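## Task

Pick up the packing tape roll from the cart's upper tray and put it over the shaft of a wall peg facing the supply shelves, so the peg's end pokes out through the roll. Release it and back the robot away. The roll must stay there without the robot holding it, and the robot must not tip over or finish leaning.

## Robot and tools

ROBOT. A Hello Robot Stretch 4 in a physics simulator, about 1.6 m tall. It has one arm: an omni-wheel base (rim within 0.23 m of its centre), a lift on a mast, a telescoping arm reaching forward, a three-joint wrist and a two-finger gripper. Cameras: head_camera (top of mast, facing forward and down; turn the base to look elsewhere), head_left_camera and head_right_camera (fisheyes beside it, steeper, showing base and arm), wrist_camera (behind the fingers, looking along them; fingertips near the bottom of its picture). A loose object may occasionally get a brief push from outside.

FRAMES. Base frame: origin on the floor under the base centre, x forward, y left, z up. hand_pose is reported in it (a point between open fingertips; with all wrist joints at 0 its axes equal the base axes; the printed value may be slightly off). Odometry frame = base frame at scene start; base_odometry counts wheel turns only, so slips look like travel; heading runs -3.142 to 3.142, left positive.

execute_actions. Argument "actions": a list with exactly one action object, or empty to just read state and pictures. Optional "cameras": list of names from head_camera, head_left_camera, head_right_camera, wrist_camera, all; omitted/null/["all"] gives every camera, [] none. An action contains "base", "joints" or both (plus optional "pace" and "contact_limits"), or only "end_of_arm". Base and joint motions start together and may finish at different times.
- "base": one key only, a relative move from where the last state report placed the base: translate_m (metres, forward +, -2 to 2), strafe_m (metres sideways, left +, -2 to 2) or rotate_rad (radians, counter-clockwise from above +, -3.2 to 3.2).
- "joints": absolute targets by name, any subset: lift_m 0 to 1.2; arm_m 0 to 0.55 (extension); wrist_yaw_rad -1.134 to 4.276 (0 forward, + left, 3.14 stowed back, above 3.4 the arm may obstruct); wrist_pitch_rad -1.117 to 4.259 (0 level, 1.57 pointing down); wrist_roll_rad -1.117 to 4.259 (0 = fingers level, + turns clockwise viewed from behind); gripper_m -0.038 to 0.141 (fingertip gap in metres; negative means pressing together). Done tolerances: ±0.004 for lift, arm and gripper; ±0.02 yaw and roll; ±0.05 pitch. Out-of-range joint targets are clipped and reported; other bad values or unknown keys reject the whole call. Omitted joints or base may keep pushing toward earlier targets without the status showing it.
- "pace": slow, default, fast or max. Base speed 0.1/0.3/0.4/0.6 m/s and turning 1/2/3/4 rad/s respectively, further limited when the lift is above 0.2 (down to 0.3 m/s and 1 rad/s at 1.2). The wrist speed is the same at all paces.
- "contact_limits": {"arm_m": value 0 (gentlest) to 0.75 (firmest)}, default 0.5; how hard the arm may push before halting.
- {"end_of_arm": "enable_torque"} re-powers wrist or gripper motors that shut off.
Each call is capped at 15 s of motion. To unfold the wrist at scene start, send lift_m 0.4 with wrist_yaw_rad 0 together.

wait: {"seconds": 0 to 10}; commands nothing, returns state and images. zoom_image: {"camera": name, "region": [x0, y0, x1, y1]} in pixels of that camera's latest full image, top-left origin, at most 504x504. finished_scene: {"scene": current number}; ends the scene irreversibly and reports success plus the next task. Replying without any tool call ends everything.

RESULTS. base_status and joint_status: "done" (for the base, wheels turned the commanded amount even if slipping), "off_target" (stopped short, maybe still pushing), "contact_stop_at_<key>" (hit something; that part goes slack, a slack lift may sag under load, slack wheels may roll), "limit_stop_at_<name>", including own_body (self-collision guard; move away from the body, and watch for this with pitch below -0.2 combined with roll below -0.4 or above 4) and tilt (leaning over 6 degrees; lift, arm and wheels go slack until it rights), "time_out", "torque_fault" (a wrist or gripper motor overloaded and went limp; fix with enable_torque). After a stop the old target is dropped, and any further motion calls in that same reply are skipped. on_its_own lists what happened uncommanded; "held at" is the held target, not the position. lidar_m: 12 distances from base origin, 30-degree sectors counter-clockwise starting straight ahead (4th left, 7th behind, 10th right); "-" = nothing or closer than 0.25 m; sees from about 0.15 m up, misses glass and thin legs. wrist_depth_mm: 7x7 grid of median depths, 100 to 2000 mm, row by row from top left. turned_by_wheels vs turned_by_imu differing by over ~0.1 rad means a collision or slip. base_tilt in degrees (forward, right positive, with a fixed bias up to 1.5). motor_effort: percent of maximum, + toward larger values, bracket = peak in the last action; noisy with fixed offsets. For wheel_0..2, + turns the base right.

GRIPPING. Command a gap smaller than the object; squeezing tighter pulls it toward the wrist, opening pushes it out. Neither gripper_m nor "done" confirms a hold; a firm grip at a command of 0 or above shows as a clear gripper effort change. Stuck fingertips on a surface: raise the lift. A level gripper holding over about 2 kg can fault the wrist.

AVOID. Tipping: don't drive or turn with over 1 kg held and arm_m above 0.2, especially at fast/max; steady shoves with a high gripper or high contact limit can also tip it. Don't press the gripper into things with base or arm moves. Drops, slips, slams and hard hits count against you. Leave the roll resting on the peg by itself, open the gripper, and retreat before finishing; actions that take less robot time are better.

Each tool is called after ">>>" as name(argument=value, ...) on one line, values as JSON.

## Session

>>> execute_actions(actions=[{"joints":{"lift_m":0.4,"wrist_yaw_rad":0}}])

Scene clock: 2.37 s.
base_odometry: x=+0.000 y=+0.000 heading=+0.000 (m, m, rad; odometry frame)
turned_by_wheels: +0.000 (rad since the last result)
turned_by_imu: +0.000 (rad since the last result)
base_tilt: forward=-0.4 right=-1.0 (deg)
lidar_m: 1.58 1.53 1.77 1.77 2.40 1.88 2.16 2.70 2.44 2.51 1.22 1.12
base_status: not commanded
joint_positions: lift_m=+0.400 arm_m=+0.000 wrist_yaw_rad=+0.001 wrist_pitch_rad=+0.019 wrist_roll_rad=+0.016 gripper_m=+0.057
joint_status: all done
motor_effort: lift_m=+25(26) arm_m=-1(1) wrist_yaw_rad=-2(6) wrist_pitch_rad=-6(5) wrist_roll_rad=+1(0) gripper_m=-2(3) wheel_0=+0(0) wheel_1=-1(1) wheel_2=+0(0) (%)
hand_pose: x=+0.4595 y=-0.0873 z=+0.5723 quat_wxyz=(+1.000, +0.008, +0.009, +0.000) (m; base frame)
wrist_depth_mm: - 1863 1576 1397 1255 1138 1078 / - 1863 1618 1430 1281 1160 1042 / - 1921 1618 1430 1281 1160 1060 / - 1863 1618 1464 1308 1182 1060 / 1921 1336 1537 1430 1281 1182 976 / 1921 1281 1464 1430 199 1182 1060 / 1430 1255 1336 140 1229 1118 976
pictures: head_camera, head_left_camera, head_right_camera, wrist_camera
Images, in order (width x height): head_camera 420x560, head_left_camera 420x672, head_right_camera 420x672, wrist_camera 616x392.

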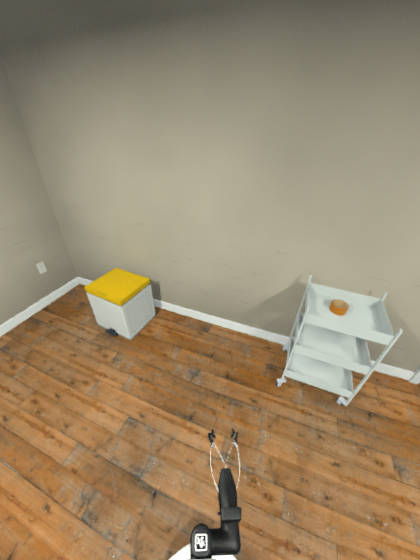

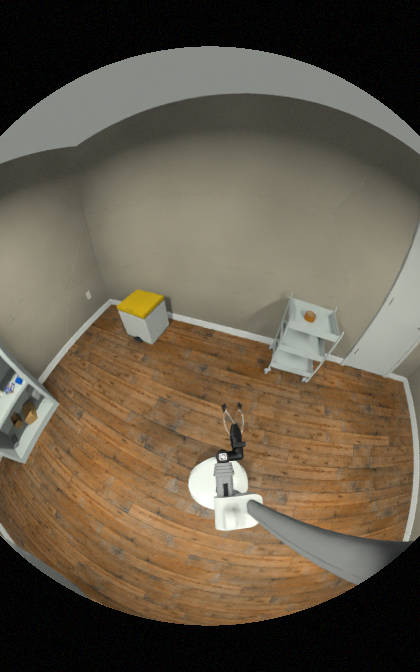

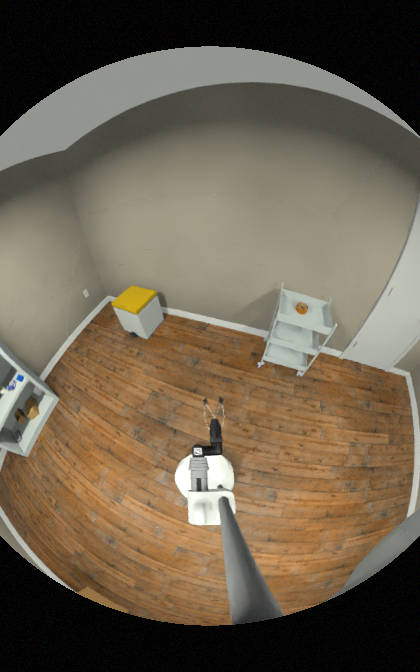

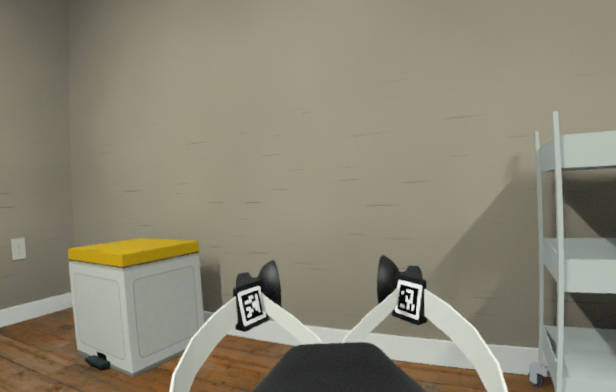

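>>> execute_actions(actions=[{"base":{"rotate_rad":-0.6},"joints":{"lift_m":1.0,"wrist_pitch_rad":1.0,"gripper_m":0.14}}], cameras=["head_camera"])

Scene clock: 8.07 s.
base_odometry: x=+0.000 y=+0.000 heading=-0.600 (m, m, rad; odometry frame)
turned_by_wheels: -0.600 (rad since the last result)
turned_by_imu: -0.609 (rad since the last result)
base_tilt: forward=-0.3 right=-1.0 (deg)
lidar_m: 1.13 1.56 1.54 1.78 1.77 2.52 1.89 2.15 2.27 2.39 2.48 1.24
base_status: done
joint_positions: lift_m=+1.000 arm_m=+0.000 wrist_yaw_rad=+0.000 wrist_pitch_rad=+1.001 wrist_roll_rad=+0.016 gripper_m=+0.140
joint_status: all done
motor_effort: lift_m=+25(27) arm_m=-1(1) wrist_yaw_rad=-1(2) wrist_pitch_rad=-3(4) wrist_roll_rad=+1(1) gripper_m=+1(2) wheel_0=+1(6) wheel_1=+3(11) wheel_2=+0(7) (%)
hand_pose: x=+0.3266 y=-0.0874 z=+0.9349 quat_wxyz=(+0.877, +0.007, +0.480, -0.004) (m; base frame)
wrist_depth_mm: 1205 1281 1336 1255 1281 1576 1708 / 1366 1464 1537 1182 1576 1618 1618 / 1537 1618 1576 1464 1464 1464 1464 / 1464 1430 1397 1397 1366 1336 1336 / 1308 1281 1255 1229 1229 1205 1182 / 1182 1182 217 1160 1138 1078 1098 / 1138 1078 1098 603 1042 1025 1025
pictures: head_camera
Images, in order (width x height): head_camera 420x560.

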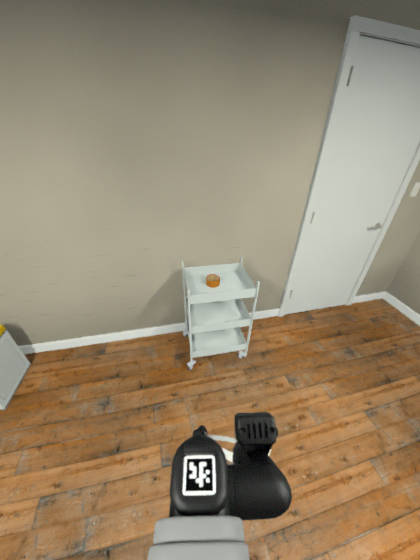

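>>> execute_actions(actions=[{"base":{"translate_m":0.75},"joints":{"wrist_pitch_rad":1.57,"arm_m":0.3}}], cameras=["wrist_camera"])

Scene clock: 14.37 s.
base_odometry: x=+0.619 y=-0.423 heading=-0.599 (m, m, rad; odometry frame)
turned_by_wheels: +0.000 (rad since the last result)
turned_by_imu: -0.002 (rad since the last result)
base_tilt: forward=-0.3 right=-0.8 (deg)
lidar_m: 0.38 0.81 0.95 1.34 2.09 2.31 2.65 2.78 2.50 2.33 1.44 0.45
base_status: done
joint_positions: lift_m=+1.000 arm_m=+0.299 wrist_yaw_rad=+0.000 wrist_pitch_rad=+1.570 wrist_roll_rad=+0.016 gripper_m=+0.140
joint_status: all done
motor_effort: lift_m=+24(25) arm_m=+5(5) wrist_yaw_rad=-1(0) wrist_pitch_rad=+0(2) wrist_roll_rad=+1(1) gripper_m=-1(0) wheel_0=-1(6) wheel_1=+2(9) wheel_2=+2(8) (%)
hand_pose: x=+0.4703 y=-0.0874 z=+0.8893 quat_wxyz=(+0.707, +0.006, +0.707, -0.006) (m; base frame)
wrist_depth_mm: 480 469 436 459 452 445 1008 / 615 459 462 455 449 445 1078 / 891 878 462 455 449 445 1078 / 1160 1138 459 455 449 449 1078 / 1138 1118 459 452 449 442 1060 / 1160 1138 216 449 1098 1078 1078 / 1138 1138 1118 521 1078 1078 1078
pictures: wrist_camera
Images, in order (width x height): wrist_camera 616x392.

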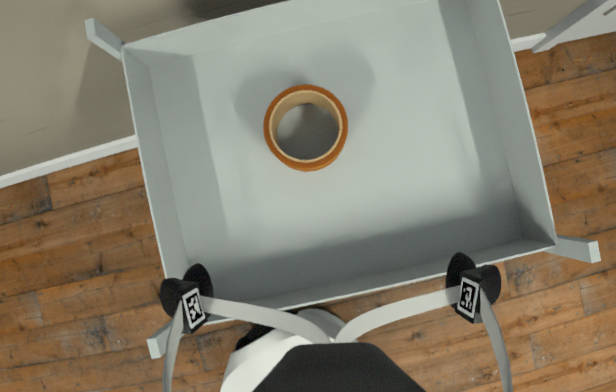

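>>> execute_actions(actions=[{"base":{"strafe_m":0.01},"joints":{"arm_m":0.43}}], cameras=[])

>>> execute_actions(actions=[{"joints":{"lift_m":0.795}}], cameras=["wrist_camera"])

Scene clock: 18.83 s.
base_odometry: x=+0.625 y=-0.415 heading=-0.599 (m, m, rad; odometry frame)
turned_by_wheels: +0.000 (rad since the last result)
turned_by_imu: +0.001 (rad since the last result)
base_tilt: forward=-0.2 right=-1.0 (deg)
lidar_m: 0.39 0.79 0.97 1.32 2.11 2.29 2.68 2.78 2.51 2.32 1.48 0.43
base_status: done
joint_positions: lift_m=+1.000 arm_m=+0.429 wrist_yaw_rad=+0.000 wrist_pitch_rad=+1.570 wrist_roll_rad=+0.016 gripper_m=+0.140
joint_status: all done
motor_effort: lift_m=+24(24) arm_m=+5(5) wrist_yaw_rad=-1(1) wrist_pitch_rad=+0(0) wrist_roll_rad=+0(1) gripper_m=+1(0) wheel_0=+1(10) wheel_1=+2(8) wheel_2=+0(1) (%)
hand_pose: x=+0.6002 y=-0.0874 z=+0.8893 quat_wxyz=(+0.707, +0.006, +0.707, -0.006) (m; base frame)
wrist_depth_mm: 285 315 359 407 466 530 609 / 366 418 496 580 609 442 1060 / 530 549 459 452 449 442 1078 / 976 866 462 455 449 449 1078 / 1138 1138 462 452 449 445 1078 / 1138 1118 216 455 449 442 750 / 1160 1098 455 298 445 424 402
pictures: none
No camera images: the call's "cameras" was empty. Leave "cameras" out to get every camera's image.

Scene clock: 20.77 s.
base_odometry: x=+0.625 y=-0.415 heading=-0.599 (m, m, rad; odometry frame)
turned_by_wheels: +0.000 (rad since the last result)
turned_by_imu: +0.000 (rad since the last result)
base_tilt: forward=-0.2 right=-0.8 (deg)
lidar_m: 0.36 0.81 0.94 1.32 2.08 2.34 2.66 2.79 2.52 2.33 1.47 0.42
base_status: not commanded
joint_positions: lift_m=+0.795 arm_m=+0.429 wrist_yaw_rad=+0.000 wrist_pitch_rad=+1.570 wrist_roll_rad=+0.016 gripper_m=+0.140
joint_status: all done
motor_effort: lift_m=+14(23) arm_m=+5(5) wrist_yaw_rad=+0(1) wrist_pitch_rad=+0(0) wrist_roll_rad=+0(1) gripper_m=+1(1) wheel_0=+1(1) wheel_1=+2(3) wheel_2=+0(0) (%)
hand_pose: x=+0.6002 y=-0.0874 z=+0.6852 quat_wxyz=(+0.707, +0.006, +0.707, -0.006) (m; base frame)
wrist_depth_mm: 285 314 332 205 218 244 243 / 317 216 239 250 247 245 243 / 258 255 253 250 247 245 243 / 257 255 253 249 248 244 242 / 253 255 252 250 247 244 242 / 239 255 202 249 198 243 242 / 232 255 252 174 246 244 242
pictures: wrist_camera
Images, in order (width x height): wrist_camera 616x392.

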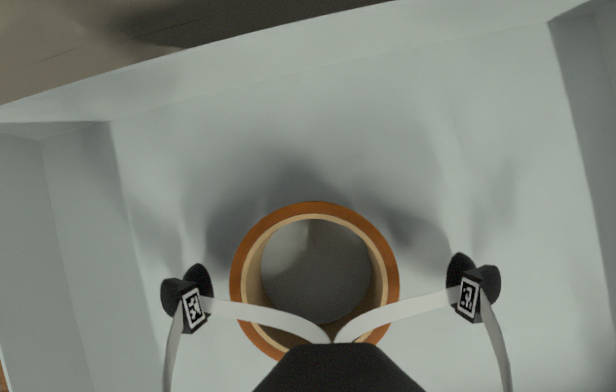

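>>> execute_actions(actions=[{"joints":{"gripper_m":0.03}}], cameras=[])

>>> execute_actions(actions=[{"joints":{"lift_m":1.0}}], cameras=[])

>>> execute_actions(actions=[{"base":{"rotate_rad":-1.3},"joints":{"arm_m":0,"wrist_pitch_rad":0}}], cameras=["head_camera","wrist_camera"])

Scene clock: 26.17 s.
base_odometry: x=+0.625 y=-0.415 heading=-0.599 (m, m, rad; odometry frame)
turned_by_wheels: +0.000 (rad since the last result)
turned_by_imu: +0.000 (rad since the last result)
base_tilt: forward=-0.3 right=-1.0 (deg)
lidar_m: 0.37 0.81 0.96 1.30 2.09 2.29 2.66 2.79 2.52 2.34 1.49 0.42
base_status: not commanded
joint_positions: lift_m=+0.795 arm_m=+0.429 wrist_yaw_rad=+0.000 wrist_pitch_rad=+1.570 wrist_roll_rad=+0.016 gripper_m=+0.030
joint_status: all done
motor_effort: lift_m=+14(14) arm_m=+5(5) wrist_yaw_rad=+0(0) wrist_pitch_rad=+0(0) wrist_roll_rad=+1(0) gripper_m=-26(24) wheel_0=+1(1) wheel_1=+3(3) wheel_2=+0(0) (%)
hand_pose: x=+0.6002 y=-0.0874 z=+0.6852 quat_wxyz=(+0.707, +0.006, +0.707, -0.006) (m; base frame)
wrist_depth_mm: 286 314 329 204 218 245 243 / 317 216 240 250 248 244 243 / 258 255 254 250 247 245 242 / 256 255 251 249 247 245 242 / 252 255 252 249 246 244 243 / 239 255 185 248 198 178 243 / 231 254 251 134 245 245 241
pictures: none
No camera images: the call's "cameras" was empty. Leave "cameras" out to get every camera's image.

Scene clock: 28.10 s.
base_odometry: x=+0.625 y=-0.415 heading=-0.599 (m, m, rad; odometry frame)
turned_by_wheels: +0.000 (rad since the last result)
turned_by_imu: +0.000 (rad since the last result)
base_tilt: forward=-0.3 right=-1.0 (deg)
lidar_m: 0.37 0.81 0.99 1.33 2.10 2.31 2.67 2.81 2.54 2.33 1.48 0.43
base_status: not commanded
joint_positions: lift_m=+1.000 arm_m=+0.429 wrist_yaw_rad=+0.000 wrist_pitch_rad=+1.570 wrist_roll_rad=+0.016 gripper_m=+0.030
joint_status: all done
motor_effort: lift_m=+25(25) arm_m=+5(5) wrist_yaw_rad=-1(1) wrist_pitch_rad=+1(0) wrist_roll_rad=+1(1) gripper_m=-25(26) wheel_0=+1(1) wheel_1=+2(2) wheel_2=+0(0) (%)
hand_pose: x=+0.6002 y=-0.0874 z=+0.8892 quat_wxyz=(+0.707, +0.006, +0.707, -0.006) (m; base frame)
wrist_depth_mm: 286 319 359 410 469 530 609 / 364 421 496 580 615 445 1060 / 535 554 459 452 449 445 1078 / 976 878 459 452 449 442 1078 / 1138 1138 455 455 445 445 1078 / 1160 1138 185 449 199 178 421 / 1138 1138 455 134 418 424 389
pictures: none
No camera images: the call's "cameras" was empty. Leave "cameras" out to get every camera's image.

Scene clock: 30.47 s.
base_odometry: x=+0.625 y=-0.415 heading=-1.899 (m, m, rad; odometry frame)
turned_by_wheels: -1.300 (rad since the last result)
turned_by_imu: -1.320 (rad since the last result)
base_tilt: forward=-0.3 right=-0.9 (deg)
lidar_m: 2.33 0.52 0.39 0.38 0.85 1.24 2.40 2.10 2.72 2.67 2.77 2.39
base_status: done
joint_positions: lift_m=+1.000 arm_m=+0.001 wrist_yaw_rad=+0.000 wrist_pitch_rad=+0.003 wrist_roll_rad=+0.016 gripper_m=+0.030
joint_status: all done
motor_effort: lift_m=+25(25) arm_m=-5(6) wrist_yaw_rad=+0(3) wrist_pitch_rad=-8(15) wrist_roll_rad=+0(1) gripper_m=-26(27) wheel_0=+2(5) wheel_1=+2(10) wheel_2=-2(9) (%)
hand_pose: x=+0.4603 y=-0.0875 z=+1.1769 quat_wxyz=(+1.000, +0.008, +0.002, +0.000) (m; base frame)
wrist_depth_mm: 1042 1464 - - - - 1921 / 1042 1464 - - - - 1983 / 1060 1464 - - - - 1983 / 1025 1430 - - - - 1983 / 1025 1397 - - - - 1921 / 1008 1308 185 - 199 178 1921 / 976 1229 - 134 - - 1921
pictures: head_camera, wrist_camera
Images, in order (width x height): head_camera 420x560, wrist_camera 616x392.

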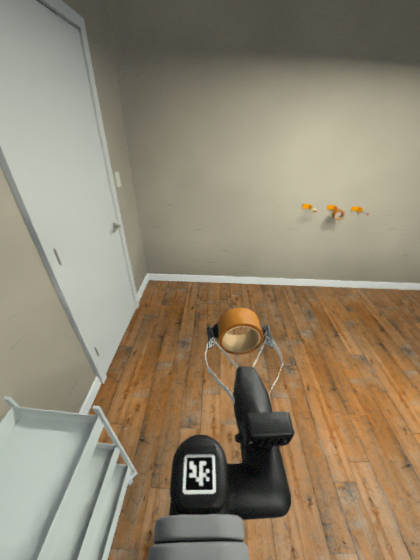

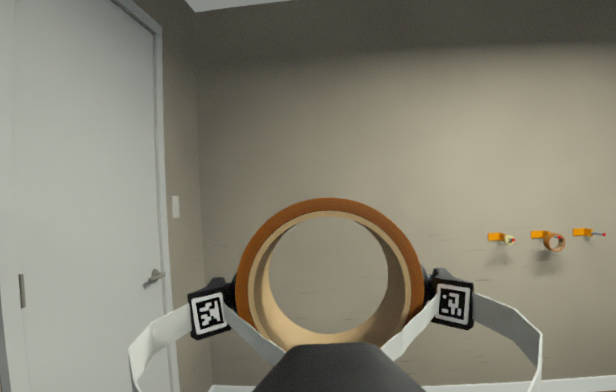

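>>> execute_actions(actions=[{"base":{"strafe_m":-1.33}}], cameras=[])

>>> execute_actions(actions=[{"base":{"translate_m":1.5}}], cameras=["head_camera","wrist_camera"])

Scene clock: 39.57 s.
base_odometry: x=-0.634 y=+0.014 heading=-1.899 (m, m, rad; odometry frame)
turned_by_wheels: +0.000 (rad since the last result)
turned_by_imu: +0.000 (rad since the last result)
base_tilt: forward=-0.2 right=-1.0 (deg)
lidar_m: 2.13 2.39 1.76 1.71 2.16 2.04 2.00 2.18 1.33 1.35 1.51 2.32
base_status: done
joint_positions: lift_m=+1.000 arm_m=+0.001 wrist_yaw_rad=+0.000 wrist_pitch_rad=+0.003 wrist_roll_rad=+0.016 gripper_m=+0.030
joint_status: not commanded
motor_effort: lift_m=+25(25) arm_m=-5(6) wrist_yaw_rad=+0(0) wrist_pitch_rad=-9(8) wrist_roll_rad=+1(0) gripper_m=-26(26) wheel_0=-1(8) wheel_1=+0(12) wheel_2=+0(2) (%)
hand_pose: x=+0.4603 y=-0.0874 z=+1.1769 quat_wxyz=(+1.000, +0.008, +0.002, +0.000) (m; base frame)
wrist_depth_mm: - - - - - 1921 1808 / - - - - 1921 1921 1863 / - - - - 1983 1863 1863 / - - - - 1921 1921 1863 / - - - - 1921 1921 1808 / - - 185 - 199 178 1921 / - - - 134 1921 1921 1921
pictures: none
No camera images: the call's "cameras" was empty. Leave "cameras" out to get every camera's image.

Scene clock: 46.03 s.
base_odometry: x=-1.117 y=-1.406 heading=-1.899 (m, m, rad; odometry frame)
turned_by_wheels: +0.000 (rad since the last result)
turned_by_imu: -0.004 (rad since the last result)
base_tilt: forward=-0.3 right=-1.0 (deg)
lidar_m: 0.60 0.68 1.15 2.01 1.96 3.10 4.07 2.27 1.41 1.48 1.05 0.69
base_status: done
joint_positions: lift_m=+1.000 arm_m=+0.001 wrist_yaw_rad=+0.000 wrist_pitch_rad=+0.003 wrist_roll_rad=+0.016 gripper_m=+0.030
joint_status: not commanded
motor_effort: lift_m=+25(25) arm_m=-5(6) wrist_yaw_rad=+0(1) wrist_pitch_rad=-9(8) wrist_roll_rad=+0(0) gripper_m=-26(27) wheel_0=+1(7) wheel_1=+2(10) wheel_2=+0(8) (%)
hand_pose: x=+0.4603 y=-0.0874 z=+1.1769 quat_wxyz=(+1.000, +0.008, +0.002, +0.000) (m; base frame)
wrist_depth_mm: 580 564 549 530 525 508 500 / 574 559 549 535 525 508 496 / 585 564 544 535 525 508 500 / 580 564 544 530 517 512 500 / 580 564 544 539 521 508 496 / 585 559 185 535 199 178 500 / 585 564 549 134 496 508 500
pictures: head_camera, wrist_camera
Images, in order (width x height): head_camera 420x560, wrist_camera 616x392.

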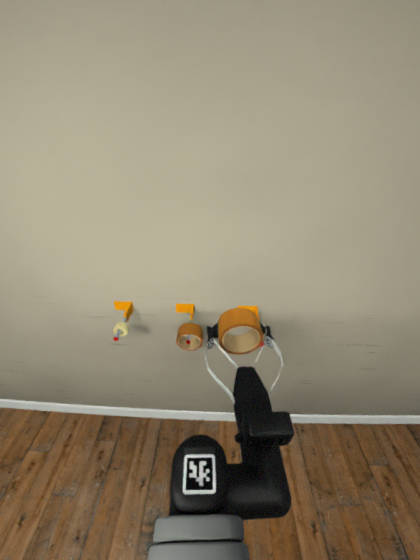

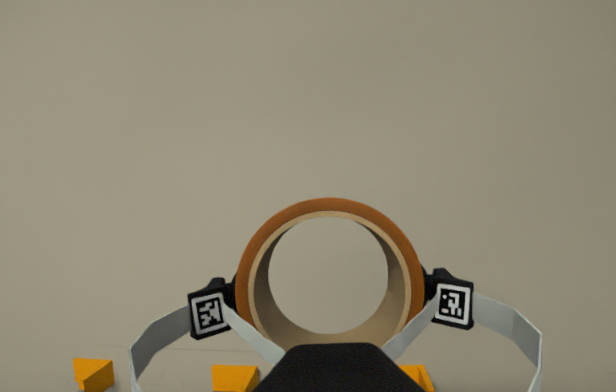

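>>> execute_actions(actions=[{"base":{"rotate_rad":-0.1},"joints":{"lift_m":0.86}}], cameras=["wrist_camera"])

Scene clock: 51.27 s.
base_odometry: x=-1.117 y=-1.406 heading=-1.998 (m, m, rad; odometry frame)
turned_by_wheels: -0.100 (rad since the last result)
turned_by_imu: -0.101 (rad since the last result)
base_tilt: forward=-0.2 right=-1.0 (deg)
lidar_m: 0.59 0.70 1.02 2.00 1.98 2.23 4.11 2.27 1.47 1.41 1.15 0.81
base_status: done
joint_positions: lift_m=+0.860 arm_m=+0.001 wrist_yaw_rad=+0.000 wrist_pitch_rad=+0.003 wrist_roll_rad=+0.016 gripper_m=+0.030
joint_status: all done
motor_effort: lift_m=+15(23) arm_m=-5(5) wrist_yaw_rad=+0(0) wrist_pitch_rad=-8(9) wrist_roll_rad=+1(2) gripper_m=-26(25) wheel_0=+0(5) wheel_1=+3(3) wheel_2=+1(5) (%)
hand_pose: x=+0.4603 y=-0.0874 z=+1.0377 quat_wxyz=(+1.000, +0.008, +0.002, +0.000) (m; base frame)
wrist_depth_mm: 549 544 539 539 544 544 544 / 549 544 544 539 539 539 535 / 549 539 544 539 544 539 539 / 539 544 544 539 539 539 535 / 544 544 544 544 539 539 544 / 539 544 185 539 199 178 539 / 539 488 539 134 539 539 530
pictures: wrist_camera
Images, in order (width x height): wrist_camera 616x392.

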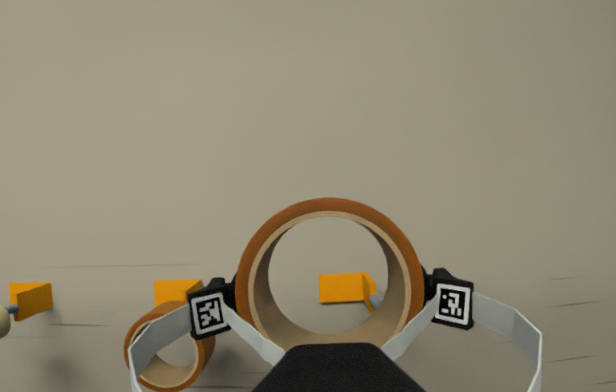

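>>> execute_actions(actions=[{"base":{"strafe_m":-0.085},"joints":{"lift_m":0.775}}], cameras=["wrist_camera"])

Scene clock: 57.70 s.
base_odometry: x=-1.195 y=-1.371 heading=-1.998 (m, m, rad; odometry frame)
turned_by_wheels: +0.000 (rad since the last result)
turned_by_imu: +0.000 (rad since the last result)
base_tilt: forward=-0.3 right=-1.0 (deg)
lidar_m: 0.60 0.61 1.07 2.10 2.05 2.93 4.10 2.19 1.35 1.34 1.17 0.81
base_status: done
joint_positions: lift_m=+0.775 arm_m=+0.001 wrist_yaw_rad=+0.000 wrist_pitch_rad=+0.003 wrist_roll_rad=+0.016 gripper_m=+0.030
joint_status: all done
motor_effort: lift_m=+15(16) arm_m=-5(5) wrist_yaw_rad=+0(1) wrist_pitch_rad=-9(8) wrist_roll_rad=+2(1) gripper_m=-27(25) wheel_0=+0(9) wheel_1=-1(15) wheel_2=+0(2) (%)
hand_pose: x=+0.4603 y=-0.0874 z=+0.9527 quat_wxyz=(+1.000, +0.008, +0.002, +0.000) (m; base frame)
wrist_depth_mm: 549 549 549 544 544 544 549 / 549 554 544 549 544 539 549 / 544 549 544 549 544 544 544 / 549 549 544 549 549 544 544 / 544 544 549 549 544 544 544 / 544 549 185 549 199 178 544 / 539 549 544 135 544 544 549
pictures: wrist_camera
Images, in order (width x height): wrist_camera 616x392.

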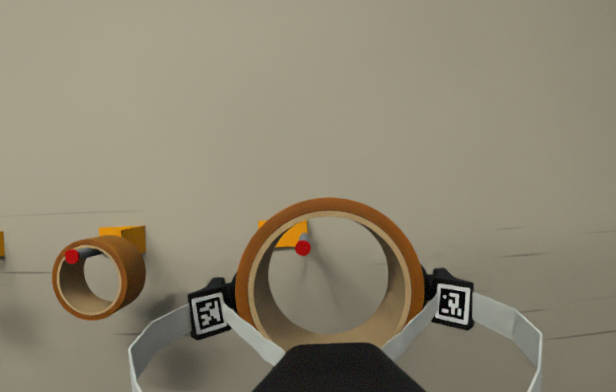

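>>> execute_actions(actions=[{"base":{"strafe_m":-0.015}}], cameras=[])

>>> execute_actions(actions=[{"joints":{"arm_m":0.23},"pace":"slow","contact_limits":{"arm_m":0.2}}], cameras=["wrist_camera","head_left_camera"])

Scene clock: 62.63 s.
base_odometry: x=-1.208 y=-1.365 heading=-1.999 (m, m, rad; odometry frame)
turned_by_wheels: +0.000 (rad since the last result)
turned_by_imu: +0.000 (rad since the last result)
base_tilt: forward=-0.4 right=-1.0 (deg)
lidar_m: 0.60 0.63 1.05 2.13 2.09 2.95 4.11 2.22 1.34 1.31 1.15 0.81
base_status: done
joint_positions: lift_m=+0.775 arm_m=+0.001 wrist_yaw_rad=+0.000 wrist_pitch_rad=+0.003 wrist_roll_rad=+0.016 gripper_m=+0.030
joint_status: not commanded
motor_effort: lift_m=+14(15) arm_m=-5(5) wrist_yaw_rad=+0(1) wrist_pitch_rad=-10(8) wrist_roll_rad=+0(0) gripper_m=-26(26) wheel_0=+0(7) wheel_1=-2(9) wheel_2=+0(1) (%)
hand_pose: x=+0.4603 y=-0.0874 z=+0.9527 quat_wxyz=(+1.000, +0.008, +0.002, +0.000) (m; base frame)
wrist_depth_mm: 549 544 544 544 549 549 544 / 544 549 549 544 544 544 549 / 549 549 549 544 544 544 544 / 549 549 544 549 544 544 544 / 544 544 549 544 544 544 539 / 544 549 185 544 198 178 539 / 549 544 544 134 549 549 544
pictures: none
No camera images: the call's "cameras" was empty. Leave "cameras" out to get every camera's image.

Scene clock: 66.20 s.
base_odometry: x=-1.208 y=-1.365 heading=-1.996 (m, m, rad; odometry frame)
turned_by_wheels: +0.003 (rad since the last result)
turned_by_imu: +0.004 (rad since the last result)
base_tilt: forward=-0.3 right=-0.9 (deg)
lidar_m: 0.65 0.61 1.05 2.09 2.07 2.94 4.11 2.20 1.36 1.32 1.15 0.79
base_status: not commanded
joint_positions: lift_m=+0.775 arm_m=+0.224 wrist_yaw_rad=+0.017 wrist_pitch_rad=+0.004 wrist_roll_rad=+0.015 gripper_m=+0.030
joint_status: arm_m contact_stop (moved +0.223 of +0.229)
on_its_own: arm_m is slack since a contact_stop (your +0.230 is given up); wrist_yaw_rad is at rest, and its effort (-50) is outside its rest range (-13 to +13)
motor_effort: lift_m=+15(15) arm_m=+0(14) wrist_yaw_rad=-50(51) wrist_pitch_rad=-13(11) wrist_roll_rad=+5(4) gripper_m=-18(26) wheel_0=+21(21) wheel_1=+6(6) wheel_2=+6(7) (%)
contact_limits: arm_m 0.2
hand_pose: x=+0.6844 y=-0.0824 z=+0.9524 quat_wxyz=(+1.000, +0.007, +0.002, +0.009) (m; base frame)
wrist_depth_mm: 332 329 325 324 320 315 314 / 330 330 325 322 319 317 314 / 332 327 325 322 320 315 312 / 330 329 324 322 320 317 312 / 330 330 186 317 200 315 312 / 332 327 156 322 186 315 312 / 332 329 325 189 317 315 312
pictures: head_left_camera, wrist_camera
Images, in order (width x height): head_left_camera 420x672, wrist_camera 616x392.

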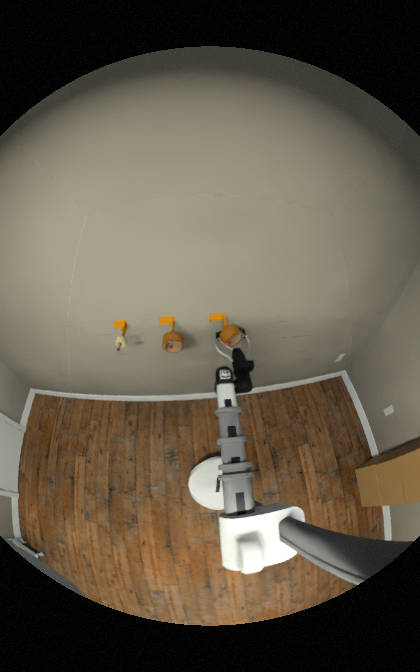

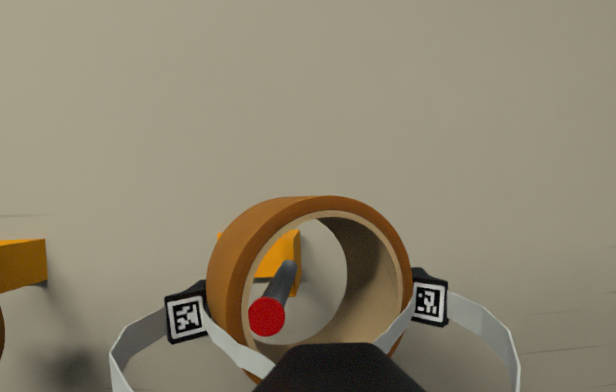

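The tip is through the roll. Release and back away.

>>> execute_actions(actions=[{"joints":{"gripper_m":0.14}}], cameras=[])

>>> execute_actions(actions=[{"base":{"translate_m":-0.3},"joints":{"arm_m":0}}], cameras=["wrist_camera"])

Scene clock: 70.97 s.
base_odometry: x=-1.208 y=-1.365 heading=-1.998 (m, m, rad; odometry frame)
turned_by_wheels: -0.002 (rad since the last result)
turned_by_imu: -0.002 (rad since the last result)
base_tilt: forward=-0.2 right=-1.0 (deg)
lidar_m: 0.65 0.63 1.03 2.11 2.07 2.95 4.09 2.19 1.36 1.31 1.16 0.81
base_status: not commanded
joint_positions: lift_m=+0.775 arm_m=+0.213 wrist_yaw_rad=+0.000 wrist_pitch_rad=+0.007 wrist_roll_rad=+0.015 gripper_m=+0.140
joint_status: all done
on_its_own: arm_m is slack since a contact_stop (your +0.230 is given up)
motor_effort: lift_m=+18(17) arm_m=+0(0) wrist_yaw_rad=+0(50) wrist_pitch_rad=-19(25) wrist_roll_rad=+5(6) gripper_m=+1(17) wheel_0=+3(21) wheel_1=+3(6) wheel_2=+1(7) (%)
hand_pose: x=+0.6720 y=-0.0875 z=+0.9515 quat_wxyz=(+1.000, +0.007, +0.003, +0.000) (m; base frame)
wrist_depth_mm: 336 334 336 334 334 334 332 / 334 334 334 336 334 334 334 / 334 334 336 334 334 332 334 / 338 336 336 334 334 336 334 / 338 336 329 263 334 334 334 / 338 338 193 336 220 336 334 / 338 336 336 191 338 334 336
pictures: none
No camera images: the call's "cameras" was empty. Leave "cameras" out to get every camera's image.

Scene clock: 73.43 s.
base_odometry: x=-1.084 y=-1.092 heading=-1.998 (m, m, rad; odometry frame)
turned_by_wheels: +0.000 (rad since the last result)
turned_by_imu: -0.059 (rad since the last result)
base_tilt: forward=-0.3 right=-0.9 (deg)
lidar_m: 0.92 0.91 1.38 2.09 1.88 2.73 3.75 2.17 1.77 1.31 1.65 1.15
base_status: done
joint_positions: lift_m=+0.775 arm_m=+0.191 wrist_yaw_rad=+0.000 wrist_pitch_rad=+0.002 wrist_roll_rad=+0.015 gripper_m=+0.140
joint_status: arm_m contact_stop (moved -0.022 of -0.213)
on_its_own: arm_m is slack since a contact_stop (your +0.000 is given up)
motor_effort: lift_m=+20(20) arm_m=+0(35) wrist_yaw_rad=+0(84) wrist_pitch_rad=-6(31) wrist_roll_rad=+2(4) gripper_m=+0(11) wheel_0=-1(14) wheel_1=-2(13) wheel_2=+0(26) (%)
hand_pose: x=+0.6504 y=-0.0874 z=+0.9526 quat_wxyz=(+1.000, +0.008, +0.001, +0.000) (m; base frame)
wrist_depth_mm: 634 640 647 661 668 676 691 / 627 640 647 654 668 676 683 / 627 640 654 661 661 676 683 / 634 634 647 654 676 668 691 / 627 640 640 654 668 668 683 / 634 634 217 661 661 668 683 / 627 634 647 397 661 668 668
pictures: wrist_camera
Images, in order (width x height): wrist_camera 616x392.

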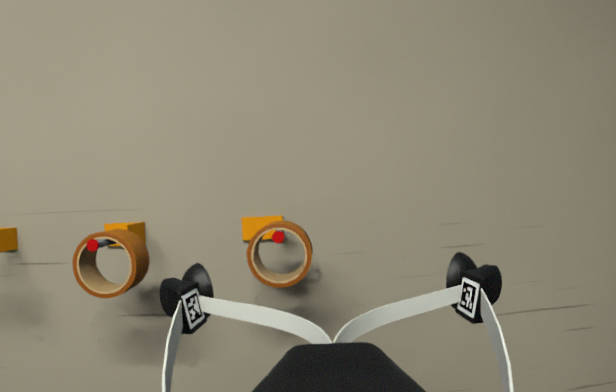

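>>> finished_scene(scene=2)

The scene is finished: the task was done.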